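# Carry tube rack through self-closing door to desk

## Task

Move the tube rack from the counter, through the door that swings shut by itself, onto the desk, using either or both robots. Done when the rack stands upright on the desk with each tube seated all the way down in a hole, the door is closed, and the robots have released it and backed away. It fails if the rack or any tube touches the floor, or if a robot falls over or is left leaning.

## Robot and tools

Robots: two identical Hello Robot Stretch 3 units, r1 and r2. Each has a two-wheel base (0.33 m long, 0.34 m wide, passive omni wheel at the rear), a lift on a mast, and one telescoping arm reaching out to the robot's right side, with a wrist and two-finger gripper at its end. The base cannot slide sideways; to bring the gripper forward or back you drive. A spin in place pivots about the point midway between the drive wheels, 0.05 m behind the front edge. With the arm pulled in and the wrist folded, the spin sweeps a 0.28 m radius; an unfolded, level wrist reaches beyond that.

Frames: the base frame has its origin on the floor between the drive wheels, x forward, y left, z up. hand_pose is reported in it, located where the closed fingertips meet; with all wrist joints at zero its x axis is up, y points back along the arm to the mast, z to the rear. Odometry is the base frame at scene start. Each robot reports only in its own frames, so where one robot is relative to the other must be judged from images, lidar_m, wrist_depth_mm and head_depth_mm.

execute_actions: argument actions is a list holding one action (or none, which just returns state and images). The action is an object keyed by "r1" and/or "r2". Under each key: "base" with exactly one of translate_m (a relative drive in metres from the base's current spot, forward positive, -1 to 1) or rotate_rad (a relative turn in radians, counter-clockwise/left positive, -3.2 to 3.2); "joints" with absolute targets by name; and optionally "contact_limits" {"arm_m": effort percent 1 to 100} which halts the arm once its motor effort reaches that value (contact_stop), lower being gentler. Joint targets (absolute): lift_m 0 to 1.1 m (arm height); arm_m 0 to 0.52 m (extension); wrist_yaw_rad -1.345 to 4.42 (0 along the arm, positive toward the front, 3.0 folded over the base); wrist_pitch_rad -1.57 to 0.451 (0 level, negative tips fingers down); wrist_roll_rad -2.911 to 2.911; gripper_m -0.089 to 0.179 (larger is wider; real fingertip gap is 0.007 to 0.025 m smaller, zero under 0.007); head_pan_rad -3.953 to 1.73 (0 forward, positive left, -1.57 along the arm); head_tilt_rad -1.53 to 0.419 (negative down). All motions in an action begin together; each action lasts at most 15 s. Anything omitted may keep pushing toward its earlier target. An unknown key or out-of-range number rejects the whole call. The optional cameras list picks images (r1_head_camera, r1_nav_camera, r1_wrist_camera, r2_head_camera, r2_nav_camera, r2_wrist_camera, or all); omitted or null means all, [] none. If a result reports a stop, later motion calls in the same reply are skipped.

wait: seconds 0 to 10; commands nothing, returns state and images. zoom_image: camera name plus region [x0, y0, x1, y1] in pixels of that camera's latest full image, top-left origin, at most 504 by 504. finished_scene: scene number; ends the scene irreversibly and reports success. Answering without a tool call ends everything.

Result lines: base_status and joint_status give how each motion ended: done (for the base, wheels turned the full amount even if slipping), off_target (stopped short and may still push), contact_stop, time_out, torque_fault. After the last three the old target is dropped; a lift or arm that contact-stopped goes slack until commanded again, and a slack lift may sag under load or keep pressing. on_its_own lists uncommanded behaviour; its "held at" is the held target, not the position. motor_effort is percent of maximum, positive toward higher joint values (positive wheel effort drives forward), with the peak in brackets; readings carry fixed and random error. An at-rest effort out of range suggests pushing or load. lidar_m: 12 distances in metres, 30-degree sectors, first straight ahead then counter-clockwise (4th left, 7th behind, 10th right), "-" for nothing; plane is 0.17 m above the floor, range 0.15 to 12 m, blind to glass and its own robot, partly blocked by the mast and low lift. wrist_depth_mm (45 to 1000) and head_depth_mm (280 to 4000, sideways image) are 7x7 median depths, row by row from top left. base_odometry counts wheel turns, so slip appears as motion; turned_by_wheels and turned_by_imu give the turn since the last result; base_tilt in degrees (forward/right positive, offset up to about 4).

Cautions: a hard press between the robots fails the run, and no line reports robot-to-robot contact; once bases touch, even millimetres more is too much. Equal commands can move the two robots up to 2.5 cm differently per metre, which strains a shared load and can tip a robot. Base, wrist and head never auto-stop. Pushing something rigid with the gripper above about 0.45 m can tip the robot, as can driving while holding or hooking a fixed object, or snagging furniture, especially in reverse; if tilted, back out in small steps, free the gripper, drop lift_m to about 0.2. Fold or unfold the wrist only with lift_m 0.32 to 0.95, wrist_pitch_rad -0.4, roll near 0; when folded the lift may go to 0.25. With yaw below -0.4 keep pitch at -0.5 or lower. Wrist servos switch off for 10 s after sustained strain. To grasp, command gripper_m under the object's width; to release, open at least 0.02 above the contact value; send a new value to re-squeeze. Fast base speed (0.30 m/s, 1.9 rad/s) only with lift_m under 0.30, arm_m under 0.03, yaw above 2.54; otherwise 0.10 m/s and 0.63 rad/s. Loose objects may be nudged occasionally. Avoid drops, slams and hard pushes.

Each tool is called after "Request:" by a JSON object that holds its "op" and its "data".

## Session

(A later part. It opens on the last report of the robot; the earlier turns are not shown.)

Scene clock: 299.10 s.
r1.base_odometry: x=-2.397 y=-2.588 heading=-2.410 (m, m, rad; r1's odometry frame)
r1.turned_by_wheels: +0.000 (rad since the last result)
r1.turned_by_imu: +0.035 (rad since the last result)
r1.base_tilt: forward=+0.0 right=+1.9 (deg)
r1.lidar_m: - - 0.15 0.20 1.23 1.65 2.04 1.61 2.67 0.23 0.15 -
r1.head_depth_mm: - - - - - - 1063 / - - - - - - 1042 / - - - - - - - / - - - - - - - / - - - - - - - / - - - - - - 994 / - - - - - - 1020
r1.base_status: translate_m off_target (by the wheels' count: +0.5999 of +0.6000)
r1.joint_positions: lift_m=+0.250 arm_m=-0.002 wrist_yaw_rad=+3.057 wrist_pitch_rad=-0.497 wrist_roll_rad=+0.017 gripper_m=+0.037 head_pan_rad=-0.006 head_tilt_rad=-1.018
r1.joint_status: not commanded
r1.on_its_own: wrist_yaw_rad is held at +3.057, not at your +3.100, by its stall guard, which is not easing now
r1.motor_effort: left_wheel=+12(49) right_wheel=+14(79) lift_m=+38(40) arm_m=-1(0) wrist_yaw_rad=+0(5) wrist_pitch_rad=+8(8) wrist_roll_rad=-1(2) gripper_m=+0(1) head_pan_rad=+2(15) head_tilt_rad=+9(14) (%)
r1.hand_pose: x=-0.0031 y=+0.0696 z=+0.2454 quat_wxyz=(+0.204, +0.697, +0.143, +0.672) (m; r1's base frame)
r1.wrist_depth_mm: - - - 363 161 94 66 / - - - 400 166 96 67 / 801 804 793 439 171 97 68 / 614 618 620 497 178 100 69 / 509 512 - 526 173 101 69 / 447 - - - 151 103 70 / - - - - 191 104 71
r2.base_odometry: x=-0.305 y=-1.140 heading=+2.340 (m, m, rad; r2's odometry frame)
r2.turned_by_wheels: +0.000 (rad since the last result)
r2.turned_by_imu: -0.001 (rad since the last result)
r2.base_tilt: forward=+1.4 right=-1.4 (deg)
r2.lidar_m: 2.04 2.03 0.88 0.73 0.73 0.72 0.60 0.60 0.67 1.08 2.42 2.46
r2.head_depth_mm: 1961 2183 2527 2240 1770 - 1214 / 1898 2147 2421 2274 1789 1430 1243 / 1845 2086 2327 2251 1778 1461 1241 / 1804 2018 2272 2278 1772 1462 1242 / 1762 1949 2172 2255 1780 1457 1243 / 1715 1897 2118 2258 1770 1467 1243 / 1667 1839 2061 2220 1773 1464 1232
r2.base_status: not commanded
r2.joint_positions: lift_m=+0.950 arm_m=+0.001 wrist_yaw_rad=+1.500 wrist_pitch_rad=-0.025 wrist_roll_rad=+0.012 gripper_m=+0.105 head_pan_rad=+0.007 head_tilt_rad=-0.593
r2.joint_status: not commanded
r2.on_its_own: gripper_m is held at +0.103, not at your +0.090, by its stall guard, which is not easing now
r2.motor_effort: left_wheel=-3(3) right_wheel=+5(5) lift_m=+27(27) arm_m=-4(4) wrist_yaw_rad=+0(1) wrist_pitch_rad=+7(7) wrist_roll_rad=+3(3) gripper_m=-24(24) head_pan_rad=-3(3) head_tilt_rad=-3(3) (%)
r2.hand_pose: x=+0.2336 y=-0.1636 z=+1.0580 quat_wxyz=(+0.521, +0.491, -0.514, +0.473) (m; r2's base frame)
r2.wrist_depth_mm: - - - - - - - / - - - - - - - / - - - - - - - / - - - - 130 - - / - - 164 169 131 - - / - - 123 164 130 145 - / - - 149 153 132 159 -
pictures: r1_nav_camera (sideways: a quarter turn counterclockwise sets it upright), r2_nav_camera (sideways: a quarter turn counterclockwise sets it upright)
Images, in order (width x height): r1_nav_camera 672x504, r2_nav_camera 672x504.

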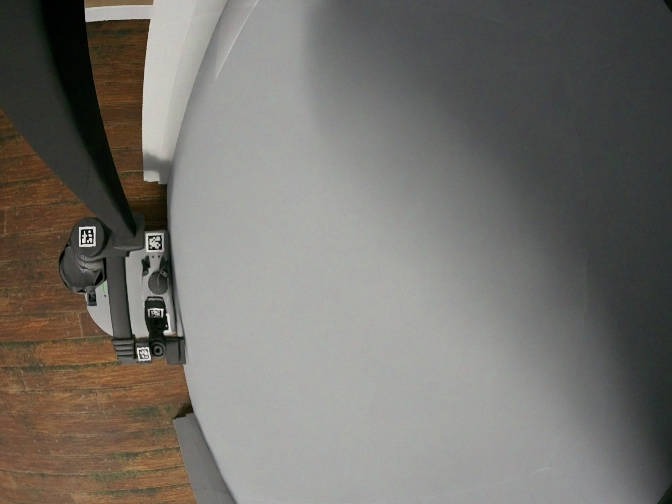

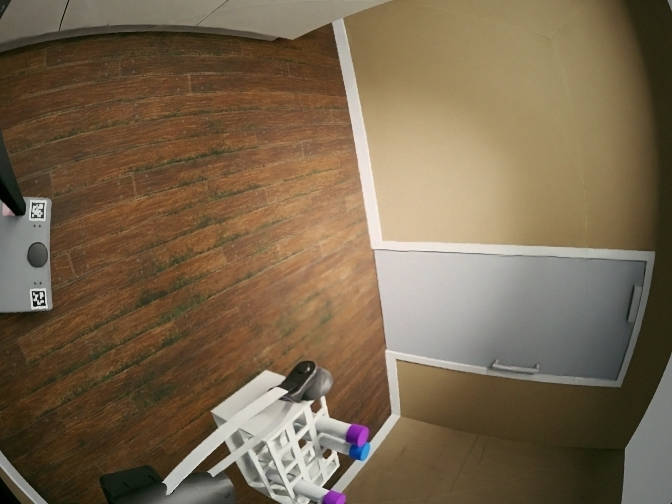

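Request:
{"op": "execute_actions", "data": {"actions": [{"r1":{"base":{"translate_m":-0.2},"joints":{"wrist_yaw_rad":3.1}}}], "cameras": []}}

Request:
{"op": "execute_actions", "data": {"actions": [{"r1":{"base":{"rotate_rad":1.5},"joints":{"head_pan_rad":-1.2}}}], "cameras": ["r1_nav_camera"]}}

Scene clock: 302.20 s.
r1.base_odometry: x=-2.249 y=-2.454 heading=-2.410 (m, m, rad; r1's odometry frame)
r1.turned_by_wheels: +0.000 (rad since the last result)
r1.turned_by_imu: +0.001 (rad since the last result)
r1.base_tilt: forward=+0.1 right=+2.0 (deg)
r1.lidar_m: 0.25 0.26 0.35 0.62 1.22 1.59 1.84 1.42 2.56 0.73 0.36 0.26
r1.head_depth_mm: - - 308 395 587 1142 1087 / - - 306 391 578 1109 1098 / - - 304 387 570 1076 1104 / - - 302 383 562 1048 1100 / - - 300 379 554 1019 1093 / - - 302 377 545 1000 1078 / - - 300 373 539 976 1059
r1.base_status: done
r1.joint_positions: lift_m=+0.250 arm_m=-0.002 wrist_yaw_rad=+3.099 wrist_pitch_rad=-0.497 wrist_roll_rad=+0.017 gripper_m=+0.037 head_pan_rad=-0.006 head_tilt_rad=-1.000
r1.joint_status: all done
r1.motor_effort: left_wheel=-1(7) right_wheel=+0(9) lift_m=+37(38) arm_m=-1(1) wrist_yaw_rad=+1(2) wrist_pitch_rad=+8(7) wrist_roll_rad=-1(2) gripper_m=+0(1) head_pan_rad=+3(2) head_tilt_rad=+0(9) (%)
r1.hand_pose: x=-0.0121 y=+0.0702 z=+0.2454 quat_wxyz=(+0.190, +0.694, +0.158, +0.676) (m; r1's base frame)
r1.wrist_depth_mm: - - - - 523 369 278 / - - - - 523 399 281 / 771 800 - 812 497 417 282 / 625 623 617 617 547 420 286 / 508 524 - 533 498 424 289 / 441 - - - 434 406 291 / - - - - 365 370 292
r2.base_odometry: x=-0.305 y=-1.140 heading=+2.340 (m, m, rad; r2's odometry frame)
r2.turned_by_wheels: +0.000 (rad since the last result)
r2.turned_by_imu: +0.000 (rad since the last result)
r2.base_tilt: forward=+1.4 right=-1.4 (deg)
r2.lidar_m: 2.03 2.03 0.88 0.73 0.73 0.72 0.60 0.60 0.67 1.08 2.43 2.45
r2.head_depth_mm: 1968 2220 2514 2253 1779 - 1218 / 1907 2125 2419 2278 1774 1425 1239 / 1874 2086 2332 2278 1783 1467 1238 / 1812 2010 2274 2275 1757 1467 1241 / 1761 1942 2183 2238 1779 1471 1236 / 1708 1902 2108 2227 1743 1462 1239 / 1685 1834 2047 2182 1758 1462 1245
r2.base_status: not commanded
r2.joint_positions: lift_m=+0.950 arm_m=+0.001 wrist_yaw_rad=+1.500 wrist_pitch_rad=-0.025 wrist_roll_rad=+0.012 gripper_m=+0.105 head_pan_rad=+0.007 head_tilt_rad=-0.593
r2.joint_status: not commanded
r2.on_its_own: gripper_m is held at +0.103, not at your +0.090, by its stall guard, which is not easing now
r2.motor_effort: left_wheel=-3(3) right_wheel=+4(4) lift_m=+27(27) arm_m=-4(4) wrist_yaw_rad=+0(0) wrist_pitch_rad=+7(7) wrist_roll_rad=+3(3) gripper_m=-25(24) head_pan_rad=-2(3) head_tilt_rad=-3(4) (%)
r2.hand_pose: x=+0.2336 y=-0.1636 z=+1.0580 quat_wxyz=(+0.521, +0.491, -0.514, +0.473) (m; r2's base frame)
r2.wrist_depth_mm: - - - - - - - / - - - - - - - / - - - - - - - / - - - - 130 - - / - - 164 170 131 - - / - - 123 163 130 146 - / - - 149 153 133 159 -
pictures: none
No camera images: the call's "cameras" was empty. Leave "cameras" out to get every camera's image.

Scene clock: 304.50 s.
r1.base_odometry: x=-2.249 y=-2.454 heading=-0.911 (m, m, rad; r1's odometry frame)
r1.turned_by_wheels: +1.500 (rad since the last result)
r1.turned_by_imu: +1.477 (rad since the last result)
r1.base_tilt: forward=+0.2 right=+1.8 (deg)
r1.lidar_m: 0.45 1.21 1.53 1.84 1.87 2.37 1.13 0.40 0.27 0.25 0.26 0.33
r1.head_depth_mm: - - 292 344 468 733 1083 / - - 296 360 499 813 1090 / - - 302 379 535 879 - / - - 310 399 578 913 - / - - 319 422 626 1131 1079 / - 286 333 449 686 1148 1068 / - 294 349 477 757 1118 1060
r1.base_status: done
r1.joint_positions: lift_m=+0.250 arm_m=-0.002 wrist_yaw_rad=+3.099 wrist_pitch_rad=-0.497 wrist_roll_rad=+0.017 gripper_m=+0.037 head_pan_rad=-1.193 head_tilt_rad=-1.000
r1.joint_status: all done
r1.motor_effort: left_wheel=-3(7) right_wheel=+4(12) lift_m=+38(38) arm_m=-1(1) wrist_yaw_rad=+1(1) wrist_pitch_rad=+7(7) wrist_roll_rad=-2(1) gripper_m=+0(1) head_pan_rad=-3(39) head_tilt_rad=+0(0) (%)
r1.hand_pose: x=-0.0121 y=+0.0702 z=+0.2454 quat_wxyz=(+0.190, +0.694, +0.158, +0.676) (m; r1's base frame)
r1.wrist_depth_mm: - - - - - - - / - - - - - - - / 805 792 - 798 780 792 790 / 616 613 614 601 623 614 597 / 514 523 - 534 504 508 499 / 440 - - - 435 430 423 / - - - - 363 369 362
r2.base_odometry: x=-0.305 y=-1.140 heading=+2.340 (m, m, rad; r2's odometry frame)
r2.turned_by_wheels: +0.000 (rad since the last result)
r2.turned_by_imu: +0.000 (rad since the last result)
r2.base_tilt: forward=+1.4 right=-1.4 (deg)
r2.lidar_m: 2.04 2.03 0.88 0.74 0.73 0.72 0.60 0.60 0.67 1.08 2.42 2.45
r2.head_depth_mm: 1953 2226 2517 2241 1766 - 1217 / 1906 2120 2420 2262 1780 1432 1241 / 1866 2068 2359 2256 1775 1456 1236 / 1811 2022 2243 2224 1768 1470 1239 / 1754 1951 2181 2246 1779 1464 1233 / 1716 1919 2108 2250 1760 1468 1231 / 1662 1856 2049 2183 1760 1451 1229
r2.base_status: not commanded
r2.joint_positions: lift_m=+0.950 arm_m=+0.001 wrist_yaw_rad=+1.500 wrist_pitch_rad=-0.025 wrist_roll_rad=+0.012 gripper_m=+0.105 head_pan_rad=+0.007 head_tilt_rad=-0.593
r2.joint_status: not commanded
r2.on_its_own: gripper_m is held at +0.103, not at your +0.090, by its stall guard, which is not easing now
r2.motor_effort: left_wheel=-3(3) right_wheel=+4(4) lift_m=+27(27) arm_m=-4(4) wrist_yaw_rad=-1(0) wrist_pitch_rad=+7(7) wrist_roll_rad=+3(3) gripper_m=-25(24) head_pan_rad=-4(3) head_tilt_rad=-4(4) (%)
r2.hand_pose: x=+0.2336 y=-0.1636 z=+1.0580 quat_wxyz=(+0.521, +0.491, -0.514, +0.473) (m; r2's base frame)
r2.wrist_depth_mm: - - - - - - - / - - - - - - - / - - - - - - - / - - - - 130 - - / - - 164 169 131 - - / - - 123 164 130 146 - / - - 149 154 133 159 -
pictures: r1_nav_camera (sideways: a quarter turn counterclockwise sets it upright)
Images, in order (width x height): r1_nav_camera 672x504.

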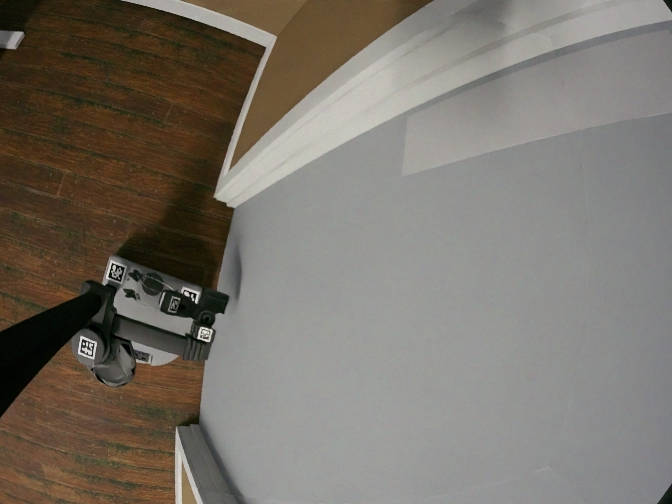

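Request:
{"op": "execute_actions", "data": {"actions": [{"r1":{"base":{"translate_m":0.2}}}], "cameras": []}}

Request:
{"op": "execute_actions", "data": {"actions": [{"r1":{"joints":{"arm_m":0.52},"contact_limits":{"arm_m":100}}}], "cameras": ["r1_nav_camera","r2_nav_camera"]}}

Scene clock: 307.27 s.
r1.base_odometry: x=-2.126 y=-2.612 heading=-0.911 (m, m, rad; r1's odometry frame)
r1.turned_by_wheels: +0.000 (rad since the last result)
r1.turned_by_imu: -0.001 (rad since the last result)
r1.base_tilt: forward=+0.0 right=+1.9 (deg)
r1.lidar_m: 0.43 1.00 1.28 1.86 1.89 2.40 1.00 0.37 0.25 0.23 0.23 0.22
r1.head_depth_mm: - - - 315 423 662 1072 / - - - 326 451 735 1089 / - - 288 342 484 795 - / - - 294 359 522 824 - / - - 302 379 566 1021 1084 / - - 307 395 519 770 1064 / - - 298 343 418 968 1058
r1.base_status: done
r1.joint_positions: lift_m=+0.250 arm_m=-0.002 wrist_yaw_rad=+3.099 wrist_pitch_rad=-0.497 wrist_roll_rad=+0.017 gripper_m=+0.037 head_pan_rad=-1.194 head_tilt_rad=-1.000
r1.joint_status: not commanded
r1.motor_effort: left_wheel=-2(7) right_wheel=+4(13) lift_m=+38(37) arm_m=-1(1) wrist_yaw_rad=+0(1) wrist_pitch_rad=+7(7) wrist_roll_rad=-1(2) gripper_m=+0(0) head_pan_rad=-3(3) head_tilt_rad=+0(0) (%)
r1.hand_pose: x=-0.0121 y=+0.0702 z=+0.2454 quat_wxyz=(+0.190, +0.694, +0.158, +0.676) (m; r1's base frame)
r1.wrist_depth_mm: - - - - - - 958 / - - - - - - 951 / 802 790 - 799 805 787 802 / 627 607 611 630 615 621 618 / 516 531 - 531 503 500 500 / 447 - - - 438 427 429 / - - - - 368 368 369
r2.base_odometry: x=-0.305 y=-1.140 heading=+2.340 (m, m, rad; r2's odometry frame)
r2.turned_by_wheels: +0.000 (rad since the last result)
r2.turned_by_imu: +0.000 (rad since the last result)
r2.base_tilt: forward=+1.4 right=-1.4 (deg)
r2.lidar_m: 2.03 2.02 0.88 0.73 0.73 0.72 0.60 0.60 0.67 1.08 2.42 2.45
r2.head_depth_mm: 1966 2202 2507 2255 1770 - 1217 / 1915 2156 2431 2254 1780 1428 1237 / 1851 2061 2323 2268 1760 1477 1235 / 1812 2014 2262 2261 1773 1455 1234 / 1756 1952 2199 2248 1782 1463 1239 / 1723 1890 2140 2236 1774 1462 1239 / 1673 1848 2073 2212 1769 1468 1236
r2.base_status: not commanded
r2.joint_positions: lift_m=+0.950 arm_m=+0.001 wrist_yaw_rad=+1.500 wrist_pitch_rad=-0.025 wrist_roll_rad=+0.012 gripper_m=+0.105 head_pan_rad=+0.007 head_tilt_rad=-0.593
r2.joint_status: not commanded
r2.on_its_own: gripper_m is held at +0.103, not at your +0.090, by its stall guard, which is not easing now
r2.motor_effort: left_wheel=-3(3) right_wheel=+5(5) lift_m=+27(27) arm_m=-4(4) wrist_yaw_rad=-1(0) wrist_pitch_rad=+7(7) wrist_roll_rad=+3(3) gripper_m=-24(25) head_pan_rad=-2(3) head_tilt_rad=-3(4) (%)
r2.hand_pose: x=+0.2336 y=-0.1636 z=+1.0580 quat_wxyz=(+0.521, +0.491, -0.514, +0.473) (m; r2's base frame)
r2.wrist_depth_mm: - - - - - - - / - - - - - - - / - - - - - - - / - - - - 129 - - / - - 163 169 131 - - / - - 123 163 130 145 - / - - 149 153 133 160 -
pictures: none
No camera images: the call's "cameras" was empty. Leave "cameras" out to get every camera's image.

Scene clock: 312.27 s.
r1.base_odometry: x=-2.126 y=-2.612 heading=-0.910 (m, m, rad; r1's odometry frame)
r1.turned_by_wheels: +0.001 (rad since the last result)
r1.turned_by_imu: -0.005 (rad since the last result)
r1.base_tilt: forward=+0.0 right=+1.8 (deg)
r1.lidar_m: 0.42 1.01 1.27 1.86 1.89 2.40 1.03 0.66 0.64 0.67 0.25 0.22
r1.head_depth_mm: 665 742 841 964 1146 1204 1092 / 2426 888 970 1118 1305 1197 1095 / 2491 2078 1754 1475 1337 1196 - / 2529 2074 1731 1496 1325 1189 - / 2423 2046 1727 1499 1328 1151 1082 / 2070 2016 1714 515 547 766 1066 / 1685 1776 315 346 421 952 1061
r1.base_status: not commanded
r1.joint_positions: lift_m=+0.250 arm_m=+0.516 wrist_yaw_rad=+3.102 wrist_pitch_rad=-0.498 wrist_roll_rad=+0.017 gripper_m=+0.037 head_pan_rad=-1.194 head_tilt_rad=-0.999
r1.joint_status: all done
joint sent to its limit — the command would take r1.arm_m past its upper limit, so that joint was sent only as far as its limit.
r1.motor_effort: left_wheel=+1(14) right_wheel=-16(21) lift_m=+37(38) arm_m=+14(21) wrist_yaw_rad=-2(63) wrist_pitch_rad=+7(8) wrist_roll_rad=-1(2) gripper_m=+0(1) head_pan_rad=-2(3) head_tilt_rad=+0(1) (%)
r1.contact_limits: arm_m 34 (drawing in: default 15, maximum 25; extending or still: default 21, maximum 34)
r1.hand_pose: x=-0.0128 y=-0.4479 z=+0.2452 quat_wxyz=(+0.189, +0.694, +0.159, +0.676) (m; r1's base frame)
r1.wrist_depth_mm: - - - - - 318 286 / - - - - - 335 322 / 808 794 - - 783 354 373 / 617 619 - - 587 399 425 / 502 504 511 505 499 451 465 / 427 431 434 433 428 422 427 / 371 373 359 369 362 375 368
r2.base_odometry: x=-0.305 y=-1.140 heading=+2.340 (m, m, rad; r2's odometry frame)
r2.turned_by_wheels: +0.000 (rad since the last result)
r2.turned_by_imu: -0.001 (rad since the last result)
r2.base_tilt: forward=+1.4 right=-1.3 (deg)
r2.lidar_m: 2.02 2.03 0.88 0.73 0.73 0.72 0.60 0.60 0.67 1.08 2.42 2.00
r2.head_depth_mm: 1682 1831 2022 2161 1774 - 1213 / 1730 1908 2135 2260 1771 1428 1239 / 1791 1990 2247 2262 1780 1463 1247 / 1803 2000 2284 2247 1788 1465 1241 / 1763 1949 2173 2261 1768 1457 1235 / 1726 1889 2116 2237 1769 1466 1233 / 1668 1848 2053 2208 1760 1454 1235
r2.base_status: not commanded
r2.joint_positions: lift_m=+0.950 arm_m=+0.001 wrist_yaw_rad=+1.500 wrist_pitch_rad=-0.025 wrist_roll_rad=+0.012 gripper_m=+0.105 head_pan_rad=+0.007 head_tilt_rad=-0.593
r2.joint_status: not commanded
r2.on_its_own: gripper_m is held at +0.103, not at your +0.090, by its stall guard, which is not easing now
r2.motor_effort: left_wheel=-3(3) right_wheel=+4(5) lift_m=+27(27) arm_m=-4(4) wrist_yaw_rad=-1(0) wrist_pitch_rad=+7(7) wrist_roll_rad=+3(3) gripper_m=-25(24) head_pan_rad=-3(2) head_tilt_rad=-3(4) (%)
r2.hand_pose: x=+0.2336 y=-0.1636 z=+1.0580 quat_wxyz=(+0.521, +0.491, -0.514, +0.473) (m; r2's base frame)
r2.wrist_depth_mm: - - - - - - - / - - - - - - - / - - - - - - - / - - - - 129 - - / - - 164 169 131 - - / - - 123 163 130 145 - / - - 149 153 133 159 -
pictures: r1_nav_camera (sideways: a quarter turn counterclockwise sets it upright), r2_nav_camera (sideways: a quarter turn counterclockwise sets it upright)
Images, in order (width x height): r1_nav_camera 672x504, r2_nav_camera 672x504.

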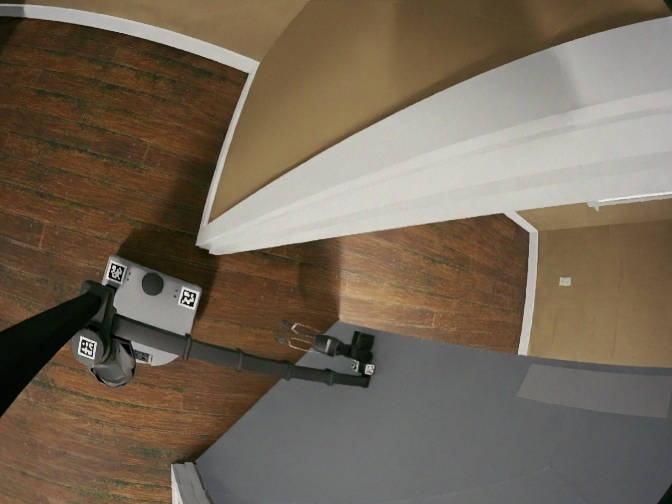

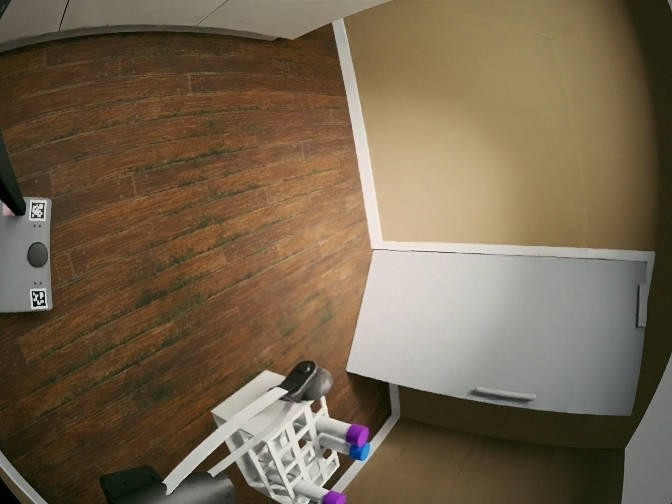

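Request:
{"op": "execute_actions", "data": {"actions": [{"r1":{"base":{"translate_m":-0.35}}}], "cameras": ["r1_nav_camera","r2_nav_camera"]}}

Scene clock: 317.40 s.
r1.base_odometry: x=-2.341 y=-2.337 heading=-0.906 (m, m, rad; r1's odometry frame)
r1.turned_by_wheels: +0.004 (rad since the last result)
r1.turned_by_imu: +0.006 (rad since the last result)
r1.base_tilt: forward=+0.2 right=+2.0 (deg)
r1.lidar_m: 0.55 1.35 1.66 1.83 1.36 2.36 1.23 0.44 0.47 0.63 2.12 0.55
r1.head_depth_mm: 809 850 893 934 994 1069 1060 / 2413 1082 1158 1245 1299 1193 1097 / 2479 2069 1749 1504 1343 1192 - / 2531 2053 1739 1518 1331 1189 - / 2499 2039 1718 1504 1321 1181 1084 / 2463 2033 1720 1485 1314 1177 1063 / 2234 2005 1707 1471 1307 1162 1054
r1.base_status: translate_m off_target (by the wheels' count: -0.3498 of -0.3500)
r1.joint_positions: lift_m=+0.250 arm_m=+0.517 wrist_yaw_rad=+3.102 wrist_pitch_rad=-0.498 wrist_roll_rad=+0.017 gripper_m=+0.037 head_pan_rad=-1.194 head_tilt_rad=-0.999
r1.joint_status: not commanded
r1.on_its_own: left_wheel is at rest, and its effort (+39) is outside its rest range (-18 to +18); right_wheel is at rest, and its effort (-100) is outside its rest range (-18 to +18)
r1.motor_effort: left_wheel=+39(40) right_wheel=-100(100) lift_m=+38(38) arm_m=+7(14) wrist_yaw_rad=-2(2) wrist_pitch_rad=+8(8) wrist_roll_rad=-1(1) gripper_m=+0(0) head_pan_rad=-3(3) head_tilt_rad=+0(0) (%)
r1.hand_pose: x=-0.0127 y=-0.4488 z=+0.2452 quat_wxyz=(+0.189, +0.694, +0.159, +0.676) (m; r1's base frame)
r1.wrist_depth_mm: - - - - - - - / - - - - - - - / 799 782 - - 802 785 793 / 616 622 - - 613 608 590 / 436 508 502 506 505 506 491 / 406 425 438 425 435 428 426 / 352 372 359 367 361 367 369
r2.base_odometry: x=-0.305 y=-1.140 heading=+2.340 (m, m, rad; r2's odometry frame)
r2.turned_by_wheels: +0.000 (rad since the last result)
r2.turned_by_imu: -0.001 (rad since the last result)
r2.base_tilt: forward=+1.4 right=-1.4 (deg)
r2.lidar_m: 1.72 2.03 0.88 0.73 0.73 0.72 0.60 0.60 0.67 1.08 2.42 1.60
r2.head_depth_mm: 1459 1569 1716 1876 1778 - 1220 / 1587 1726 1891 2065 1772 1426 1250 / 1751 1928 2115 2198 1779 1463 1232 / 1836 2009 2294 2235 1787 1457 1244 / 1775 1943 2220 2264 1759 1462 1247 / 1728 1888 2128 2230 1770 1455 1238 / 1685 1841 2079 2218 1761 1451 1242
r2.base_status: not commanded
r2.joint_positions: lift_m=+0.950 arm_m=+0.001 wrist_yaw_rad=+1.500 wrist_pitch_rad=-0.025 wrist_roll_rad=+0.012 gripper_m=+0.105 head_pan_rad=+0.007 head_tilt_rad=-0.593
r2.joint_status: not commanded
r2.on_its_own: gripper_m is held at +0.103, not at your +0.090, by its stall guard, which is not easing now
r2.motor_effort: left_wheel=-3(3) right_wheel=+5(4) lift_m=+27(27) arm_m=-4(4) wrist_yaw_rad=+0(1) wrist_pitch_rad=+7(7) wrist_roll_rad=+3(3) gripper_m=-23(24) head_pan_rad=-2(2) head_tilt_rad=-4(3) (%)
r2.hand_pose: x=+0.2336 y=-0.1636 z=+1.0580 quat_wxyz=(+0.521, +0.491, -0.514, +0.473) (m; r2's base frame)
r2.wrist_depth_mm: - - - - - - - / - - - - - - - / - - - - - - - / - - - - 130 - - / - - 164 169 131 - - / - - 123 163 130 146 - / - - 148 153 132 159 -
pictures: r1_nav_camera (sideways: a quarter turn counterclockwise sets it upright), r2_nav_camera (sideways: a quarter turn counterclockwise sets it upright)
Images, in order (width x height): r1_nav_camera 672x504, r2_nav_camera 672x504.

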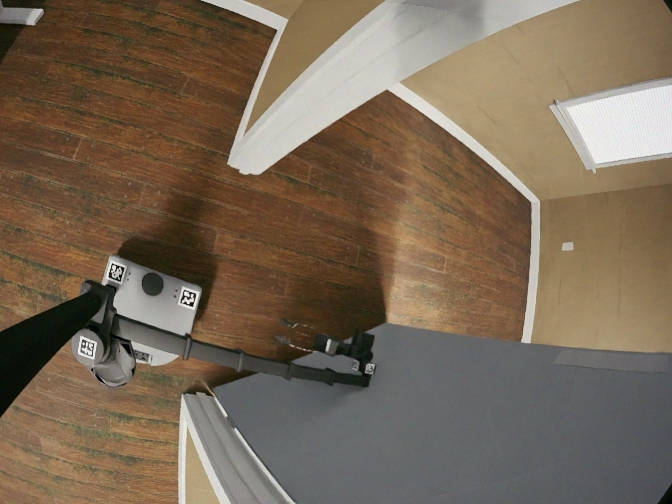

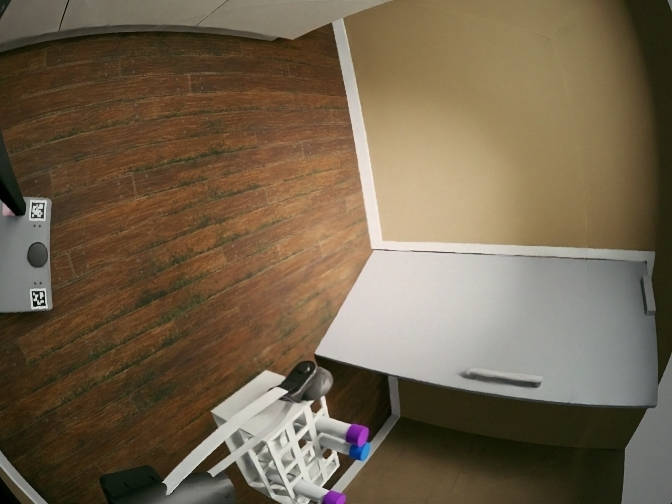

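Request:
{"op": "execute_actions", "data": {"actions": [{"r2":{"base":{"rotate_rad":0.3},"joints":{"wrist_yaw_rad":1.7}}}], "cameras": []}}

Request:
{"op": "execute_actions", "data": {"actions": [{"r2":{"base":{"translate_m":0.9}}}], "cameras": ["r2_nav_camera"]}}

Scene clock: 319.77 s.
r1.base_odometry: x=-2.341 y=-2.337 heading=-0.906 (m, m, rad; r1's odometry frame)
r1.turned_by_wheels: +0.000 (rad since the last result)
r1.turned_by_imu: +0.000 (rad since the last result)
r1.base_tilt: forward=+0.2 right=+2.0 (deg)
r1.lidar_m: 0.55 1.35 1.66 1.83 1.36 2.36 1.23 0.44 0.47 0.63 2.13 0.55
r1.head_depth_mm: 807 851 895 933 986 1065 1061 / 2404 1083 1156 1248 1303 1187 1093 / 2485 2084 1752 1498 1336 1198 - / 2541 2063 1735 1505 1333 1188 - / 2482 2055 1728 1503 1319 1184 1083 / 2453 2024 1720 1483 1316 1178 1064 / 2229 1999 1704 1483 1307 1169 1057
r1.base_status: not commanded
r1.joint_positions: lift_m=+0.250 arm_m=+0.517 wrist_yaw_rad=+3.102 wrist_pitch_rad=-0.498 wrist_roll_rad=+0.017 gripper_m=+0.037 head_pan_rad=-1.194 head_tilt_rad=-0.999
r1.joint_status: not commanded
r1.on_its_own: left_wheel is at rest, and its effort (+39) is outside its rest range (-18 to +18); right_wheel is at rest, and its effort (-100) is outside its rest range (-18 to +18)
r1.motor_effort: left_wheel=+39(38) right_wheel=-100(100) lift_m=+37(38) arm_m=+7(7) wrist_yaw_rad=-2(2) wrist_pitch_rad=+7(8) wrist_roll_rad=-1(1) gripper_m=+0(0) head_pan_rad=-3(3) head_tilt_rad=-1(0) (%)
r1.hand_pose: x=-0.0127 y=-0.4488 z=+0.2452 quat_wxyz=(+0.189, +0.694, +0.159, +0.676) (m; r1's base frame)
r1.wrist_depth_mm: - - - - - - - / - - - - - - - / 798 775 - - 794 797 784 / 617 616 - - 609 616 586 / 437 503 503 500 501 495 495 / 401 423 441 432 433 427 425 / 344 374 359 368 362 373 369
r2.base_odometry: x=-0.305 y=-1.140 heading=+2.640 (m, m, rad; r2's odometry frame)
r2.turned_by_wheels: +0.300 (rad since the last result)
r2.turned_by_imu: +0.303 (rad since the last result)
r2.base_tilt: forward=+1.3 right=-1.4 (deg)
r2.lidar_m: 2.02 1.07 0.76 0.73 0.75 0.62 0.60 0.62 0.83 2.11 2.50 1.60
r2.head_depth_mm: 1733 1919 2117 2193 1896 286 - / 1730 1923 2165 2257 1779 - - / 1717 1926 2155 2234 1776 1547 1248 / 1728 1941 2169 2236 1774 1465 1238 / 1719 1933 2180 2282 1781 1458 1236 / 1745 1950 2205 2241 1775 1460 1236 / 1762 1935 2158 2243 1770 1461 1236
r2.base_status: done
r2.joint_positions: lift_m=+0.950 arm_m=+0.001 wrist_yaw_rad=+1.699 wrist_pitch_rad=-0.025 wrist_roll_rad=+0.012 gripper_m=+0.105 head_pan_rad=+0.007 head_tilt_rad=-0.593
r2.joint_status: all done
r2.on_its_own: gripper_m is held at +0.103, not at your +0.090, by its stall guard, which is not easing now
r2.motor_effort: left_wheel=-3(6) right_wheel=+5(10) lift_m=+27(27) arm_m=-4(4) wrist_yaw_rad=+0(4) wrist_pitch_rad=+7(7) wrist_roll_rad=+3(3) gripper_m=-24(24) head_pan_rad=-1(3) head_tilt_rad=-3(4) (%)
r2.hand_pose: x=+0.2321 y=-0.1129 z=+1.0580 quat_wxyz=(+0.471, +0.540, -0.463, +0.522) (m; r2's base frame)
r2.wrist_depth_mm: - - - - - - - / - - - - - - - / - - - - - - - / - - - - 129 - - / 950 - 164 169 131 - - / 898 - 123 163 130 145 - / 910 - 149 154 132 159 -
pictures: none
No camera images: the call's "cameras" was empty. Leave "cameras" out to get every camera's image.

Scene clock: 329.70 s.
r1.base_odometry: x=-2.341 y=-2.337 heading=-0.906 (m, m, rad; r1's odometry frame)
r1.turned_by_wheels: +0.000 (rad since the last result)
r1.turned_by_imu: +0.000 (rad since the last result)
r1.base_tilt: forward=+0.3 right=+1.9 (deg)
r1.lidar_m: 0.55 1.35 1.66 1.83 1.37 2.36 1.23 0.44 0.47 0.63 2.13 0.55
r1.head_depth_mm: 809 847 896 930 991 1064 1063 / 2428 1085 1157 1249 1293 1191 1096 / 2496 2079 1745 1506 1332 1195 - / 2523 2049 1739 1500 1333 1185 - / 2483 2047 1720 1495 1319 1182 1079 / 2444 2026 1715 1489 1316 1178 1064 / 2220 2012 1708 1482 1308 1168 1062
r1.base_status: not commanded
r1.joint_positions: lift_m=+0.250 arm_m=+0.517 wrist_yaw_rad=+3.102 wrist_pitch_rad=-0.498 wrist_roll_rad=+0.017 gripper_m=+0.037 head_pan_rad=-1.194 head_tilt_rad=-0.999
r1.joint_status: not commanded
r1.on_its_own: left_wheel is at rest, and its effort (+38) is outside its rest range (-18 to +18); right_wheel is at rest, and its effort (-100) is outside its rest range (-18 to +18)
r1.motor_effort: left_wheel=+38(38) right_wheel=-100(100) lift_m=+37(38) arm_m=+7(7) wrist_yaw_rad=-1(2) wrist_pitch_rad=+8(8) wrist_roll_rad=-1(1) gripper_m=-1(1) head_pan_rad=-3(3) head_tilt_rad=+0(0) (%)
r1.hand_pose: x=-0.0127 y=-0.4488 z=+0.2452 quat_wxyz=(+0.189, +0.694, +0.159, +0.676) (m; r1's base frame)
r1.wrist_depth_mm: - - - - - - - / - - - - - - - / 813 780 - - 787 792 791 / 617 622 - - 609 620 592 / 434 503 514 505 503 504 500 / 405 428 444 424 434 424 421 / 349 369 360 371 366 362 365
r2.base_odometry: x=-1.094 y=-0.706 heading=+2.639 (m, m, rad; r2's odometry frame)
r2.turned_by_wheels: +0.000 (rad since the last result)
r2.turned_by_imu: +0.000 (rad since the last result)
r2.base_tilt: forward=+1.4 right=-1.3 (deg)
r2.lidar_m: 1.13 1.17 0.79 0.76 0.78 1.04 1.49 1.54 2.06 2.40 1.07 1.14
r2.head_depth_mm: 934 1043 1167 1325 1475 286 - / 942 1039 1167 1331 1539 - - / 944 1046 1174 1345 1552 1537 1244 / 943 1045 1171 1341 1555 1455 1242 / 944 1049 1182 1349 1555 1453 1232 / 950 1053 1182 1341 1588 1458 1240 / 947 1054 1184 1352 1582 1468 1237
r2.base_status: done
r2.joint_positions: lift_m=+0.950 arm_m=+0.001 wrist_yaw_rad=+1.699 wrist_pitch_rad=-0.025 wrist_roll_rad=+0.012 gripper_m=+0.105 head_pan_rad=+0.007 head_tilt_rad=-0.593
r2.joint_status: not commanded
r2.on_its_own: gripper_m is held at +0.103, not at your +0.090, by its stall guard, which is not easing now
r2.motor_effort: left_wheel=-3(4) right_wheel=+4(11) lift_m=+27(27) arm_m=-4(4) wrist_yaw_rad=+1(1) wrist_pitch_rad=+7(7) wrist_roll_rad=+3(3) gripper_m=-24(25) head_pan_rad=-3(4) head_tilt_rad=-3(4) (%)
r2.hand_pose: x=+0.2321 y=-0.1129 z=+1.0580 quat_wxyz=(+0.471, +0.540, -0.463, +0.522) (m; r2's base frame)
r2.wrist_depth_mm: - - - - 969 938 848 / - - - - - 969 855 / - - - - - - 875 / - - - - 130 - 880 / - - 164 169 131 - 900 / - - 123 163 130 145 838 / - - 149 153 133 159 943
pictures: r2_nav_camera (sideways: a quarter turn counterclockwise sets it upright)
Images, in order (width x height): r2_nav_camera 672x504.

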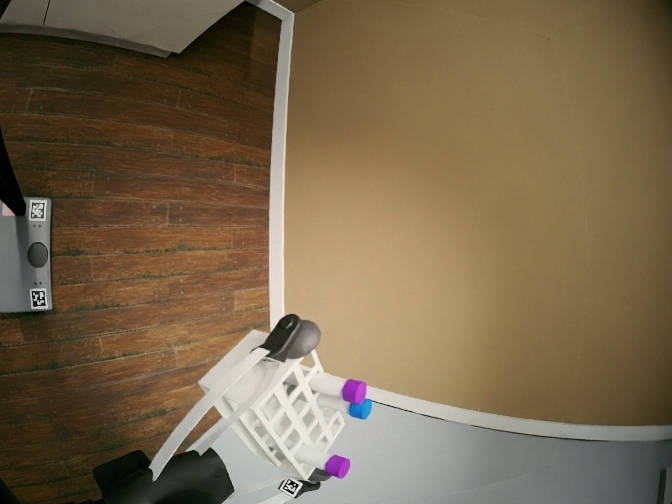

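Request:
{"op": "execute_actions", "data": {"actions": [{"r2":{"base":{"translate_m":0.35}}}], "cameras": []}}

Request:
{"op": "execute_actions", "data": {"actions": [{"r2":{"base":{"rotate_rad":-0.8}}}], "cameras": ["r2_nav_camera","r1_nav_camera"]}}

Scene clock: 334.77 s.
r1.base_odometry: x=-2.341 y=-2.337 heading=-0.906 (m, m, rad; r1's odometry frame)
r1.turned_by_wheels: +0.000 (rad since the last result)
r1.turned_by_imu: +0.000 (rad since the last result)
r1.base_tilt: forward=+0.1 right=+1.9 (deg)
r1.lidar_m: 0.55 1.36 1.66 1.83 1.36 2.37 1.23 0.44 0.47 0.63 2.13 0.55
r1.head_depth_mm: 808 847 893 933 993 1064 1058 / 2396 1079 1160 1253 1299 1193 1100 / 2474 2078 1751 1495 1333 1202 - / 2524 2055 1733 1505 1330 1191 - / 2503 2026 1731 1494 1327 1180 1083 / 2424 2027 1713 1482 1315 1179 1061 / 2231 2019 1704 1476 1312 1173 1059
r1.base_status: not commanded
r1.joint_positions: lift_m=+0.250 arm_m=+0.517 wrist_yaw_rad=+3.102 wrist_pitch_rad=-0.498 wrist_roll_rad=+0.017 gripper_m=+0.037 head_pan_rad=-1.194 head_tilt_rad=-0.999
r1.joint_status: not commanded
r1.on_its_own: left_wheel is at rest, and its effort (+38) is outside its rest range (-18 to +18); right_wheel is at rest, and its effort (-100) is outside its rest range (-18 to +18)
r1.motor_effort: left_wheel=+38(39) right_wheel=-100(100) lift_m=+36(38) arm_m=+7(7) wrist_yaw_rad=-2(1) wrist_pitch_rad=+8(7) wrist_roll_rad=-2(1) gripper_m=+1(1) head_pan_rad=-3(3) head_tilt_rad=+0(1) (%)
r1.hand_pose: x=-0.0127 y=-0.4488 z=+0.2452 quat_wxyz=(+0.189, +0.694, +0.159, +0.676) (m; r1's base frame)
r1.wrist_depth_mm: - - - - - - - / - - - - - - - / 782 800 - - 789 772 773 / 625 613 - - 610 608 583 / 435 503 508 505 505 496 498 / 404 428 444 431 435 427 423 / 347 368 360 375 359 368 367
r2.base_odometry: x=-1.401 y=-0.538 heading=+2.639 (m, m, rad; r2's odometry frame)
r2.turned_by_wheels: +0.000 (rad since the last result)
r2.turned_by_imu: +0.000 (rad since the last result)
r2.base_tilt: forward=+1.3 right=-1.4 (deg)
r2.lidar_m: 0.78 0.81 1.08 0.77 0.79 1.06 1.84 1.90 2.50 0.94 0.92 0.82
r2.head_depth_mm: 630 701 788 901 991 286 - / 635 704 787 904 1043 - - / 636 707 793 902 1045 1174 1238 / 637 707 790 907 1048 1249 1240 / 640 709 797 905 1057 1268 1235 / 642 709 797 912 1061 1266 1235 / 643 711 802 916 1064 1269 1236
r2.base_status: done
r2.joint_positions: lift_m=+0.950 arm_m=+0.001 wrist_yaw_rad=+1.699 wrist_pitch_rad=-0.025 wrist_roll_rad=+0.012 gripper_m=+0.105 head_pan_rad=+0.007 head_tilt_rad=-0.593
r2.joint_status: not commanded
r2.on_its_own: gripper_m is held at +0.103, not at your +0.090, by its stall guard, which is not easing now
r2.motor_effort: left_wheel=-3(3) right_wheel=+4(9) lift_m=+27(27) arm_m=-4(4) wrist_yaw_rad=+0(0) wrist_pitch_rad=+7(7) wrist_roll_rad=+3(3) gripper_m=-24(24) head_pan_rad=-3(2) head_tilt_rad=-3(4) (%)
r2.hand_pose: x=+0.2321 y=-0.1129 z=+1.0580 quat_wxyz=(+0.471, +0.540, -0.463, +0.522) (m; r2's base frame)
r2.wrist_depth_mm: 762 729 706 679 654 629 619 / 794 748 733 690 674 654 632 / 797 764 744 720 689 677 646 / 853 812 781 734 129 691 666 / 883 838 164 168 131 699 675 / 947 - 122 163 130 145 705 / 993 903 149 153 132 160 750
pictures: none
No camera images: the call's "cameras" was empty. Leave "cameras" out to get every camera's image.

Scene clock: 337.00 s.
r1.base_odometry: x=-2.341 y=-2.337 heading=-0.906 (m, m, rad; r1's odometry frame)
r1.turned_by_wheels: +0.000 (rad since the last result)
r1.turned_by_imu: +0.000 (rad since the last result)
r1.base_tilt: forward=+0.1 right=+1.9 (deg)
r1.lidar_m: 0.55 1.35 1.66 1.83 1.37 2.36 1.23 0.44 0.47 0.63 2.13 0.55
r1.head_depth_mm: 808 852 893 931 991 1064 1063 / 2416 1086 1147 1248 1296 1191 1097 / 2506 2077 1740 1499 1338 1194 - / 2523 2061 1734 1506 1329 1186 - / 2490 2041 1715 1495 1320 1184 1081 / 2479 2024 1711 1488 1316 1176 1065 / 2222 1998 1706 1474 1303 1168 1058
r1.base_status: not commanded
r1.joint_positions: lift_m=+0.250 arm_m=+0.517 wrist_yaw_rad=+3.102 wrist_pitch_rad=-0.498 wrist_roll_rad=+0.017 gripper_m=+0.037 head_pan_rad=-1.194 head_tilt_rad=-0.999
r1.joint_status: not commanded
r1.on_its_own: left_wheel is at rest, and its effort (+38) is outside its rest range (-18 to +18); right_wheel is at rest, and its effort (-100) is outside its rest range (-18 to +18)
r1.motor_effort: left_wheel=+38(39) right_wheel=-100(100) lift_m=+38(38) arm_m=+7(7) wrist_yaw_rad=-1(1) wrist_pitch_rad=+7(7) wrist_roll_rad=-1(1) gripper_m=+0(0) head_pan_rad=-3(2) head_tilt_rad=+0(1) (%)
r1.hand_pose: x=-0.0127 y=-0.4488 z=+0.2452 quat_wxyz=(+0.189, +0.694, +0.159, +0.676) (m; r1's base frame)
r1.wrist_depth_mm: - - - - - - - / - - - - - - - / 782 789 - - 791 780 784 / 606 634 - - 615 618 588 / 436 509 501 501 504 501 493 / 397 429 447 423 438 427 419 / 345 369 362 367 365 366 367
r2.base_odometry: x=-1.401 y=-0.538 heading=+1.839 (m, m, rad; r2's odometry frame)
r2.turned_by_wheels: -0.800 (rad since the last result)
r2.turned_by_imu: -0.811 (rad since the last result)
r2.base_tilt: forward=+1.4 right=-1.3 (deg)
r2.lidar_m: 0.92 0.78 0.78 0.89 0.77 0.77 0.87 1.44 1.84 2.09 1.03 0.92
r2.head_depth_mm: 727 801 890 996 1098 286 - / 755 833 925 1047 1190 - - / 781 863 964 1091 1258 1400 1239 / 812 895 1008 1151 1332 1462 1241 / 819 902 1018 1132 1313 1437 1232 / 772 844 928 1034 1157 1320 1233 / 718 775 851 935 1041 1165 1229
r2.base_status: done
r2.joint_positions: lift_m=+0.950 arm_m=+0.001 wrist_yaw_rad=+1.699 wrist_pitch_rad=-0.025 wrist_roll_rad=+0.012 gripper_m=+0.105 head_pan_rad=+0.007 head_tilt_rad=-0.593
r2.joint_status: not commanded
r2.on_its_own: gripper_m is held at +0.103, not at your +0.090, by its stall guard, which is not easing now
r2.motor_effort: left_wheel=+3(6) right_wheel=-6(9) lift_m=+27(27) arm_m=-4(4) wrist_yaw_rad=+0(0) wrist_pitch_rad=+7(7) wrist_roll_rad=+3(3) gripper_m=-23(24) head_pan_rad=-1(2) head_tilt_rad=-3(4) (%)
r2.hand_pose: x=+0.2321 y=-0.1129 z=+1.0580 quat_wxyz=(+0.471, +0.540, -0.463, +0.522) (m; r2's base frame)
r2.wrist_depth_mm: 630 718 831 851 744 675 610 / 646 736 851 873 791 691 637 / 655 744 840 903 772 715 645 / 662 768 839 889 130 719 666 / 678 778 164 168 131 718 668 / 680 - 123 163 131 146 674 / 697 797 149 153 133 159 735
pictures: r1_nav_camera (sideways: a quarter turn counterclockwise sets it upright), r2_nav_camera (sideways: a quarter turn counterclockwise sets it upright)
Images, in order (width x height): r1_nav_camera 672x504, r2_nav_camera 672x504.

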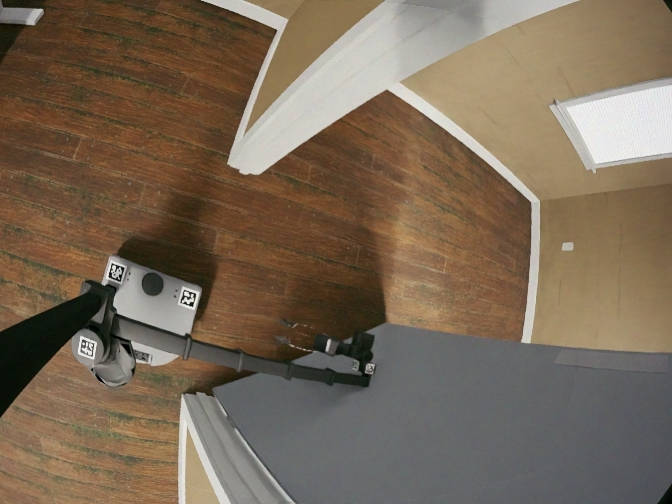

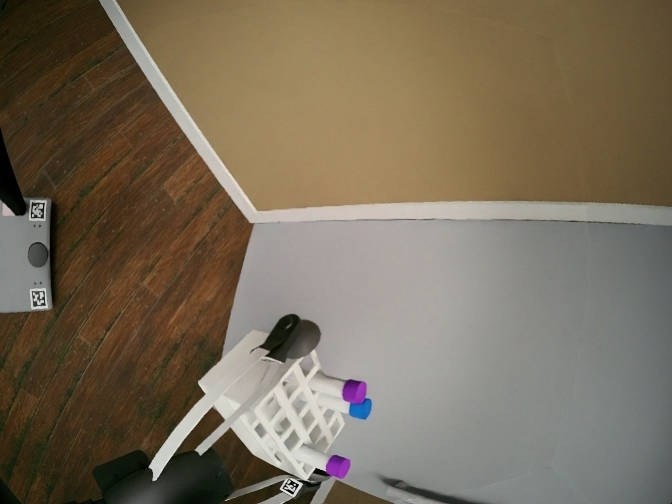

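Request:
{"op": "execute_actions", "data": {"actions": [{"r2":{"base":{"rotate_rad":-0.3}}}], "cameras": []}}

Request:
{"op": "execute_actions", "data": {"actions": [{"r2":{"base":{"translate_m":0.4}}}], "cameras": []}}

Request:
{"op": "execute_actions", "data": {"actions": [{"r2":{"base":{"rotate_rad":0.7}}}], "cameras": ["r2_nav_camera","r1_nav_camera"]}}

Scene clock: 339.27 s.
r1.base_odometry: x=-2.341 y=-2.337 heading=-0.906 (m, m, rad; r1's odometry frame)
r1.turned_by_wheels: +0.000 (rad since the last result)
r1.turned_by_imu: +0.000 (rad since the last result)
r1.base_tilt: forward=+0.1 right=+1.8 (deg)
r1.lidar_m: 0.55 1.35 1.66 1.83 1.37 2.36 1.23 0.44 0.47 0.63 2.13 0.55
r1.head_depth_mm: 811 849 891 932 994 1064 1060 / 2413 1084 1157 1246 1304 1192 1096 / 2502 2077 1742 1499 1338 1198 - / 2509 2059 1750 1511 1328 1194 - / 2508 2041 1724 1495 1321 1188 1080 / 2453 2021 1712 1488 1318 1174 1066 / 2221 2008 1703 1472 1305 1171 1060
r1.base_status: not commanded
r1.joint_positions: lift_m=+0.250 arm_m=+0.517 wrist_yaw_rad=+3.102 wrist_pitch_rad=-0.498 wrist_roll_rad=+0.017 gripper_m=+0.037 head_pan_rad=-1.194 head_tilt_rad=-0.999
r1.joint_status: not commanded
r1.on_its_own: left_wheel is at rest, and its effort (+38) is outside its rest range (-18 to +18); right_wheel is at rest, and its effort (-100) is outside its rest range (-18 to +18)
r1.motor_effort: left_wheel=+38(39) right_wheel=-100(100) lift_m=+38(38) arm_m=+7(7) wrist_yaw_rad=-1(1) wrist_pitch_rad=+8(8) wrist_roll_rad=-2(2) gripper_m=+0(0) head_pan_rad=-3(3) head_tilt_rad=+0(0) (%)
r1.hand_pose: x=-0.0127 y=-0.4488 z=+0.2452 quat_wxyz=(+0.189, +0.694, +0.159, +0.676) (m; r1's base frame)
r1.wrist_depth_mm: - - - - - - - / - - - - - - - / 811 796 - - 779 776 795 / 621 614 - - 617 608 579 / 438 508 509 501 497 500 495 / 398 428 436 425 429 426 426 / 347 374 357 367 360 369 365
r2.base_odometry: x=-1.401 y=-0.538 heading=+1.540 (m, m, rad; r2's odometry frame)
r2.turned_by_wheels: -0.300 (rad since the last result)
r2.turned_by_imu: -0.304 (rad since the last result)
r2.base_tilt: forward=+1.4 right=-1.4 (deg)
r2.lidar_m: 0.92 0.83 0.78 0.80 1.03 0.76 0.78 1.01 1.84 1.88 2.43 0.95
r2.head_depth_mm: 741 822 924 1051 1155 286 - / 746 827 924 1058 1217 1348 - / 751 836 936 1066 1235 1351 1238 / 755 841 945 1077 1253 1407 1240 / 763 845 953 1083 1260 1419 1239 / 765 854 953 1097 1276 1422 1239 / 768 857 967 1091 1225 1348 1226
r2.base_status: done
r2.joint_positions: lift_m=+0.950 arm_m=+0.001 wrist_yaw_rad=+1.699 wrist_pitch_rad=-0.025 wrist_roll_rad=+0.012 gripper_m=+0.105 head_pan_rad=+0.007 head_tilt_rad=-0.593
r2.joint_status: not commanded
r2.on_its_own: gripper_m is held at +0.103, not at your +0.090, by its stall guard, which is not easing now
r2.motor_effort: left_wheel=+2(7) right_wheel=-5(10) lift_m=+27(27) arm_m=-4(4) wrist_yaw_rad=+2(1) wrist_pitch_rad=+7(7) wrist_roll_rad=+3(3) gripper_m=-24(24) head_pan_rad=-3(2) head_tilt_rad=-3(3) (%)
r2.hand_pose: x=+0.2321 y=-0.1129 z=+1.0580 quat_wxyz=(+0.471, +0.540, -0.463, +0.522) (m; r2's base frame)
r2.wrist_depth_mm: 692 839 841 811 759 738 - / 685 864 883 827 803 771 - / 711 865 899 848 810 790 - / 723 894 940 863 129 826 - / 723 889 164 169 131 825 - / 731 - 123 164 130 148 - / 721 913 149 153 132 160 -
pictures: none
No camera images: the call's "cameras" was empty. Leave "cameras" out to get every camera's image.

Scene clock: 344.23 s.
r1.base_odometry: x=-2.341 y=-2.337 heading=-0.906 (m, m, rad; r1's odometry frame)
r1.turned_by_wheels: +0.000 (rad since the last result)
r1.turned_by_imu: +0.000 (rad since the last result)
r1.base_tilt: forward=+0.3 right=+1.9 (deg)
r1.lidar_m: 0.55 1.35 1.65 1.82 1.37 2.35 1.23 0.44 0.47 0.63 2.13 0.55
r1.head_depth_mm: 811 848 892 933 989 1067 1056 / 2411 1080 1154 1246 1297 1195 1096 / 2496 2082 1751 1496 1332 1197 - / 2521 2069 1739 1507 1330 1190 - / 2492 2034 1731 1493 1324 1181 1080 / 2445 2009 1719 1489 1315 1178 1063 / 2227 2024 1708 1477 1306 1176 1059
r1.base_status: not commanded
r1.joint_positions: lift_m=+0.250 arm_m=+0.517 wrist_yaw_rad=+3.102 wrist_pitch_rad=-0.498 wrist_roll_rad=+0.017 gripper_m=+0.037 head_pan_rad=-1.194 head_tilt_rad=-0.999
r1.joint_status: not commanded
r1.on_its_own: left_wheel is at rest, and its effort (+39) is outside its rest range (-18 to +18); right_wheel is at rest, and its effort (-100) is outside its rest range (-18 to +18)
r1.motor_effort: left_wheel=+39(38) right_wheel=-100(100) lift_m=+37(38) arm_m=+7(7) wrist_yaw_rad=-2(1) wrist_pitch_rad=+8(8) wrist_roll_rad=-2(2) gripper_m=+0(1) head_pan_rad=-2(3) head_tilt_rad=+0(0) (%)
r1.hand_pose: x=-0.0127 y=-0.4488 z=+0.2452 quat_wxyz=(+0.189, +0.694, +0.159, +0.676) (m; r1's base frame)
r1.wrist_depth_mm: - - - - - - - / - - - - - - - / 784 794 - - 787 791 793 / 620 618 - - 605 619 587 / 434 506 507 505 511 503 499 / 397 424 439 427 431 427 426 / 350 372 362 369 362 371 372
r2.base_odometry: x=-1.389 y=-0.138 heading=+1.540 (m, m, rad; r2's odometry frame)
r2.turned_by_wheels: +0.000 (rad since the last result)
r2.turned_by_imu: +0.000 (rad since the last result)
r2.base_tilt: forward=+1.3 right=-1.3 (deg)
r2.lidar_m: 0.52 0.54 0.61 0.62 0.81 1.13 1.15 1.48 2.02 2.06 2.16 0.54
r2.head_depth_mm: 399 441 495 560 620 286 - / 400 445 498 566 654 724 - / 404 448 503 570 662 748 978 / 407 451 506 575 669 796 989 / 410 455 511 582 675 810 1003 / 412 459 515 586 684 819 1019 / 415 461 518 592 691 830 1042
r2.base_status: done
r2.joint_positions: lift_m=+0.950 arm_m=+0.001 wrist_yaw_rad=+1.699 wrist_pitch_rad=-0.025 wrist_roll_rad=+0.012 gripper_m=+0.105 head_pan_rad=+0.007 head_tilt_rad=-0.593
r2.joint_status: not commanded
r2.on_its_own: gripper_m is held at +0.103, not at your +0.090, by its stall guard, which is not easing now
r2.motor_effort: left_wheel=+2(6) right_wheel=-5(4) lift_m=+27(27) arm_m=-4(4) wrist_yaw_rad=+0(0) wrist_pitch_rad=+7(7) wrist_roll_rad=+3(3) gripper_m=-25(24) head_pan_rad=-3(3) head_tilt_rad=-3(3) (%)
r2.hand_pose: x=+0.2321 y=-0.1129 z=+1.0580 quat_wxyz=(+0.471, +0.540, -0.463, +0.522) (m; r2's base frame)
r2.wrist_depth_mm: 489 462 438 415 404 378 373 / 504 477 456 437 417 395 379 / 524 495 468 452 421 405 390 / 553 515 489 451 130 419 405 / 566 541 164 169 131 428 406 / 582 - 123 164 130 149 423 / 600 590 149 153 133 159 455
pictures: none
No camera images: the call's "cameras" was empty. Leave "cameras" out to get every camera's image.

Scene clock: 346.30 s.
r1.base_odometry: x=-2.341 y=-2.337 heading=-0.906 (m, m, rad; r1's odometry frame)
r1.turned_by_wheels: +0.000 (rad since the last result)
r1.turned_by_imu: +0.000 (rad since the last result)
r1.base_tilt: forward=+0.1 right=+1.8 (deg)
r1.lidar_m: 0.55 1.36 1.66 1.83 1.37 2.37 1.23 0.44 0.47 0.63 2.13 0.55
r1.head_depth_mm: 808 850 895 932 993 1068 1066 / 2420 1077 1153 1245 1306 1187 1097 / 2506 2077 1752 1504 1333 1193 - / 2531 2039 1737 1509 1330 1188 - / 2470 2037 1718 1494 1327 1180 1081 / 2452 2012 1714 1482 1312 1182 1068 / 2227 2016 1695 1478 1307 1168 1061
r1.base_status: not commanded
r1.joint_positions: lift_m=+0.250 arm_m=+0.517 wrist_yaw_rad=+3.102 wrist_pitch_rad=-0.498 wrist_roll_rad=+0.017 gripper_m=+0.037 head_pan_rad=-1.194 head_tilt_rad=-0.999
r1.joint_status: not commanded
r1.on_its_own: left_wheel is at rest, and its effort (+38) is outside its rest range (-18 to +18); right_wheel is at rest, and its effort (-100) is outside its rest range (-18 to +18)
r1.motor_effort: left_wheel=+38(39) right_wheel=-100(100) lift_m=+37(38) arm_m=+7(7) wrist_yaw_rad=-1(2) wrist_pitch_rad=+7(8) wrist_roll_rad=-1(2) gripper_m=+1(0) head_pan_rad=-3(2) head_tilt_rad=+0(0) (%)
r1.hand_pose: x=-0.0127 y=-0.4488 z=+0.2452 quat_wxyz=(+0.189, +0.694, +0.159, +0.676) (m; r1's base frame)
r1.wrist_depth_mm: - - - - - - - / - - - - - - - / 812 779 - - 796 800 781 / 628 622 - - 605 609 581 / 431 512 501 498 505 500 506 / 402 423 441 426 427 427 424 / 348 369 360 366 360 370 367
r2.base_odometry: x=-1.389 y=-0.138 heading=+2.240 (m, m, rad; r2's odometry frame)
r2.turned_by_wheels: +0.700 (rad since the last result)
r2.turned_by_imu: +0.709 (rad since the last result)
r2.base_tilt: forward=+1.4 right=-1.3 (deg)
r2.lidar_m: 0.58 0.61 0.66 0.97 1.15 1.21 1.79 2.01 2.16 0.63 0.52 0.52
r2.head_depth_mm: 454 492 537 591 648 286 - / 489 534 586 652 730 785 - / 530 581 646 726 824 948 1153 / 519 576 647 735 873 1030 1192 / 508 563 627 712 821 968 1166 / 491 542 602 678 779 910 1096 / 474 521 576 649 734 852 1011
r2.base_status: done
r2.joint_positions: lift_m=+0.950 arm_m=+0.001 wrist_yaw_rad=+1.699 wrist_pitch_rad=-0.025 wrist_roll_rad=+0.012 gripper_m=+0.105 head_pan_rad=+0.007 head_tilt_rad=-0.593
r2.joint_status: not commanded
r2.on_its_own: gripper_m is held at +0.103, not at your +0.090, by its stall guard, which is not easing now
r2.motor_effort: left_wheel=-3(6) right_wheel=+5(10) lift_m=+27(27) arm_m=-4(4) wrist_yaw_rad=+0(0) wrist_pitch_rad=+7(7) wrist_roll_rad=+3(3) gripper_m=-24(23) head_pan_rad=-3(3) head_tilt_rad=-4(4) (%)
r2.hand_pose: x=+0.2321 y=-0.1129 z=+1.0580 quat_wxyz=(+0.471, +0.540, -0.463, +0.522) (m; r2's base frame)
r2.wrist_depth_mm: 483 510 542 549 417 339 284 / 495 516 555 569 427 347 290 / 515 539 579 571 417 354 295 / 518 555 583 527 130 360 300 / 545 561 164 168 131 339 302 / 557 - 123 164 130 148 300 / 580 609 149 152 132 159 329
pictures: r1_nav_camera (sideways: a quarter turn counterclockwise sets it upright), r2_nav_camera (sideways: a quarter turn counterclockwise sets it upright)
Images, in order (width x height): r1_nav_camera 672x504, r2_nav_camera 672x504.

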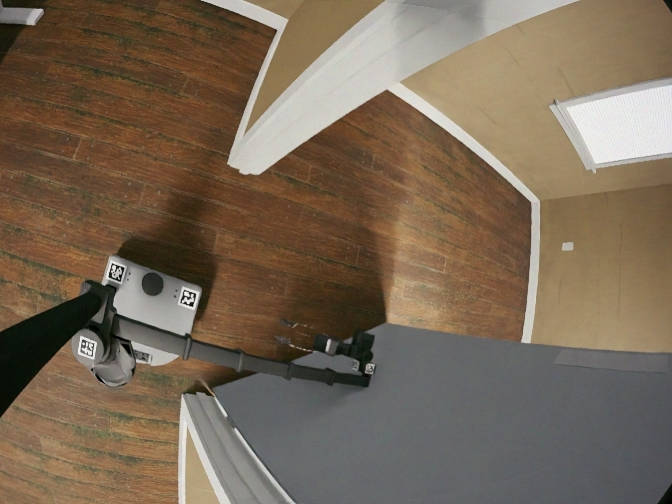

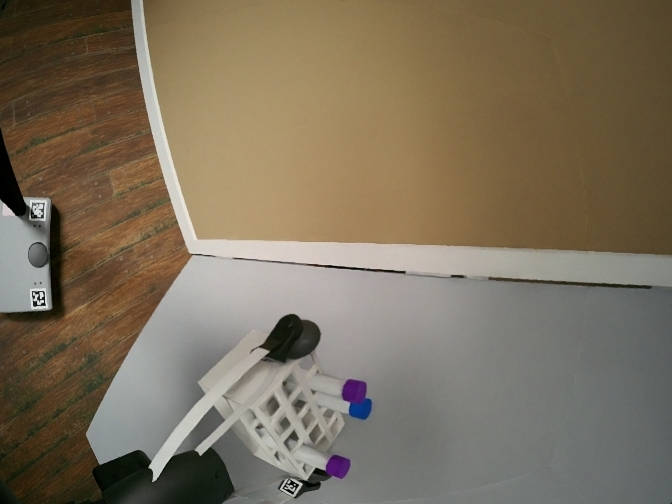

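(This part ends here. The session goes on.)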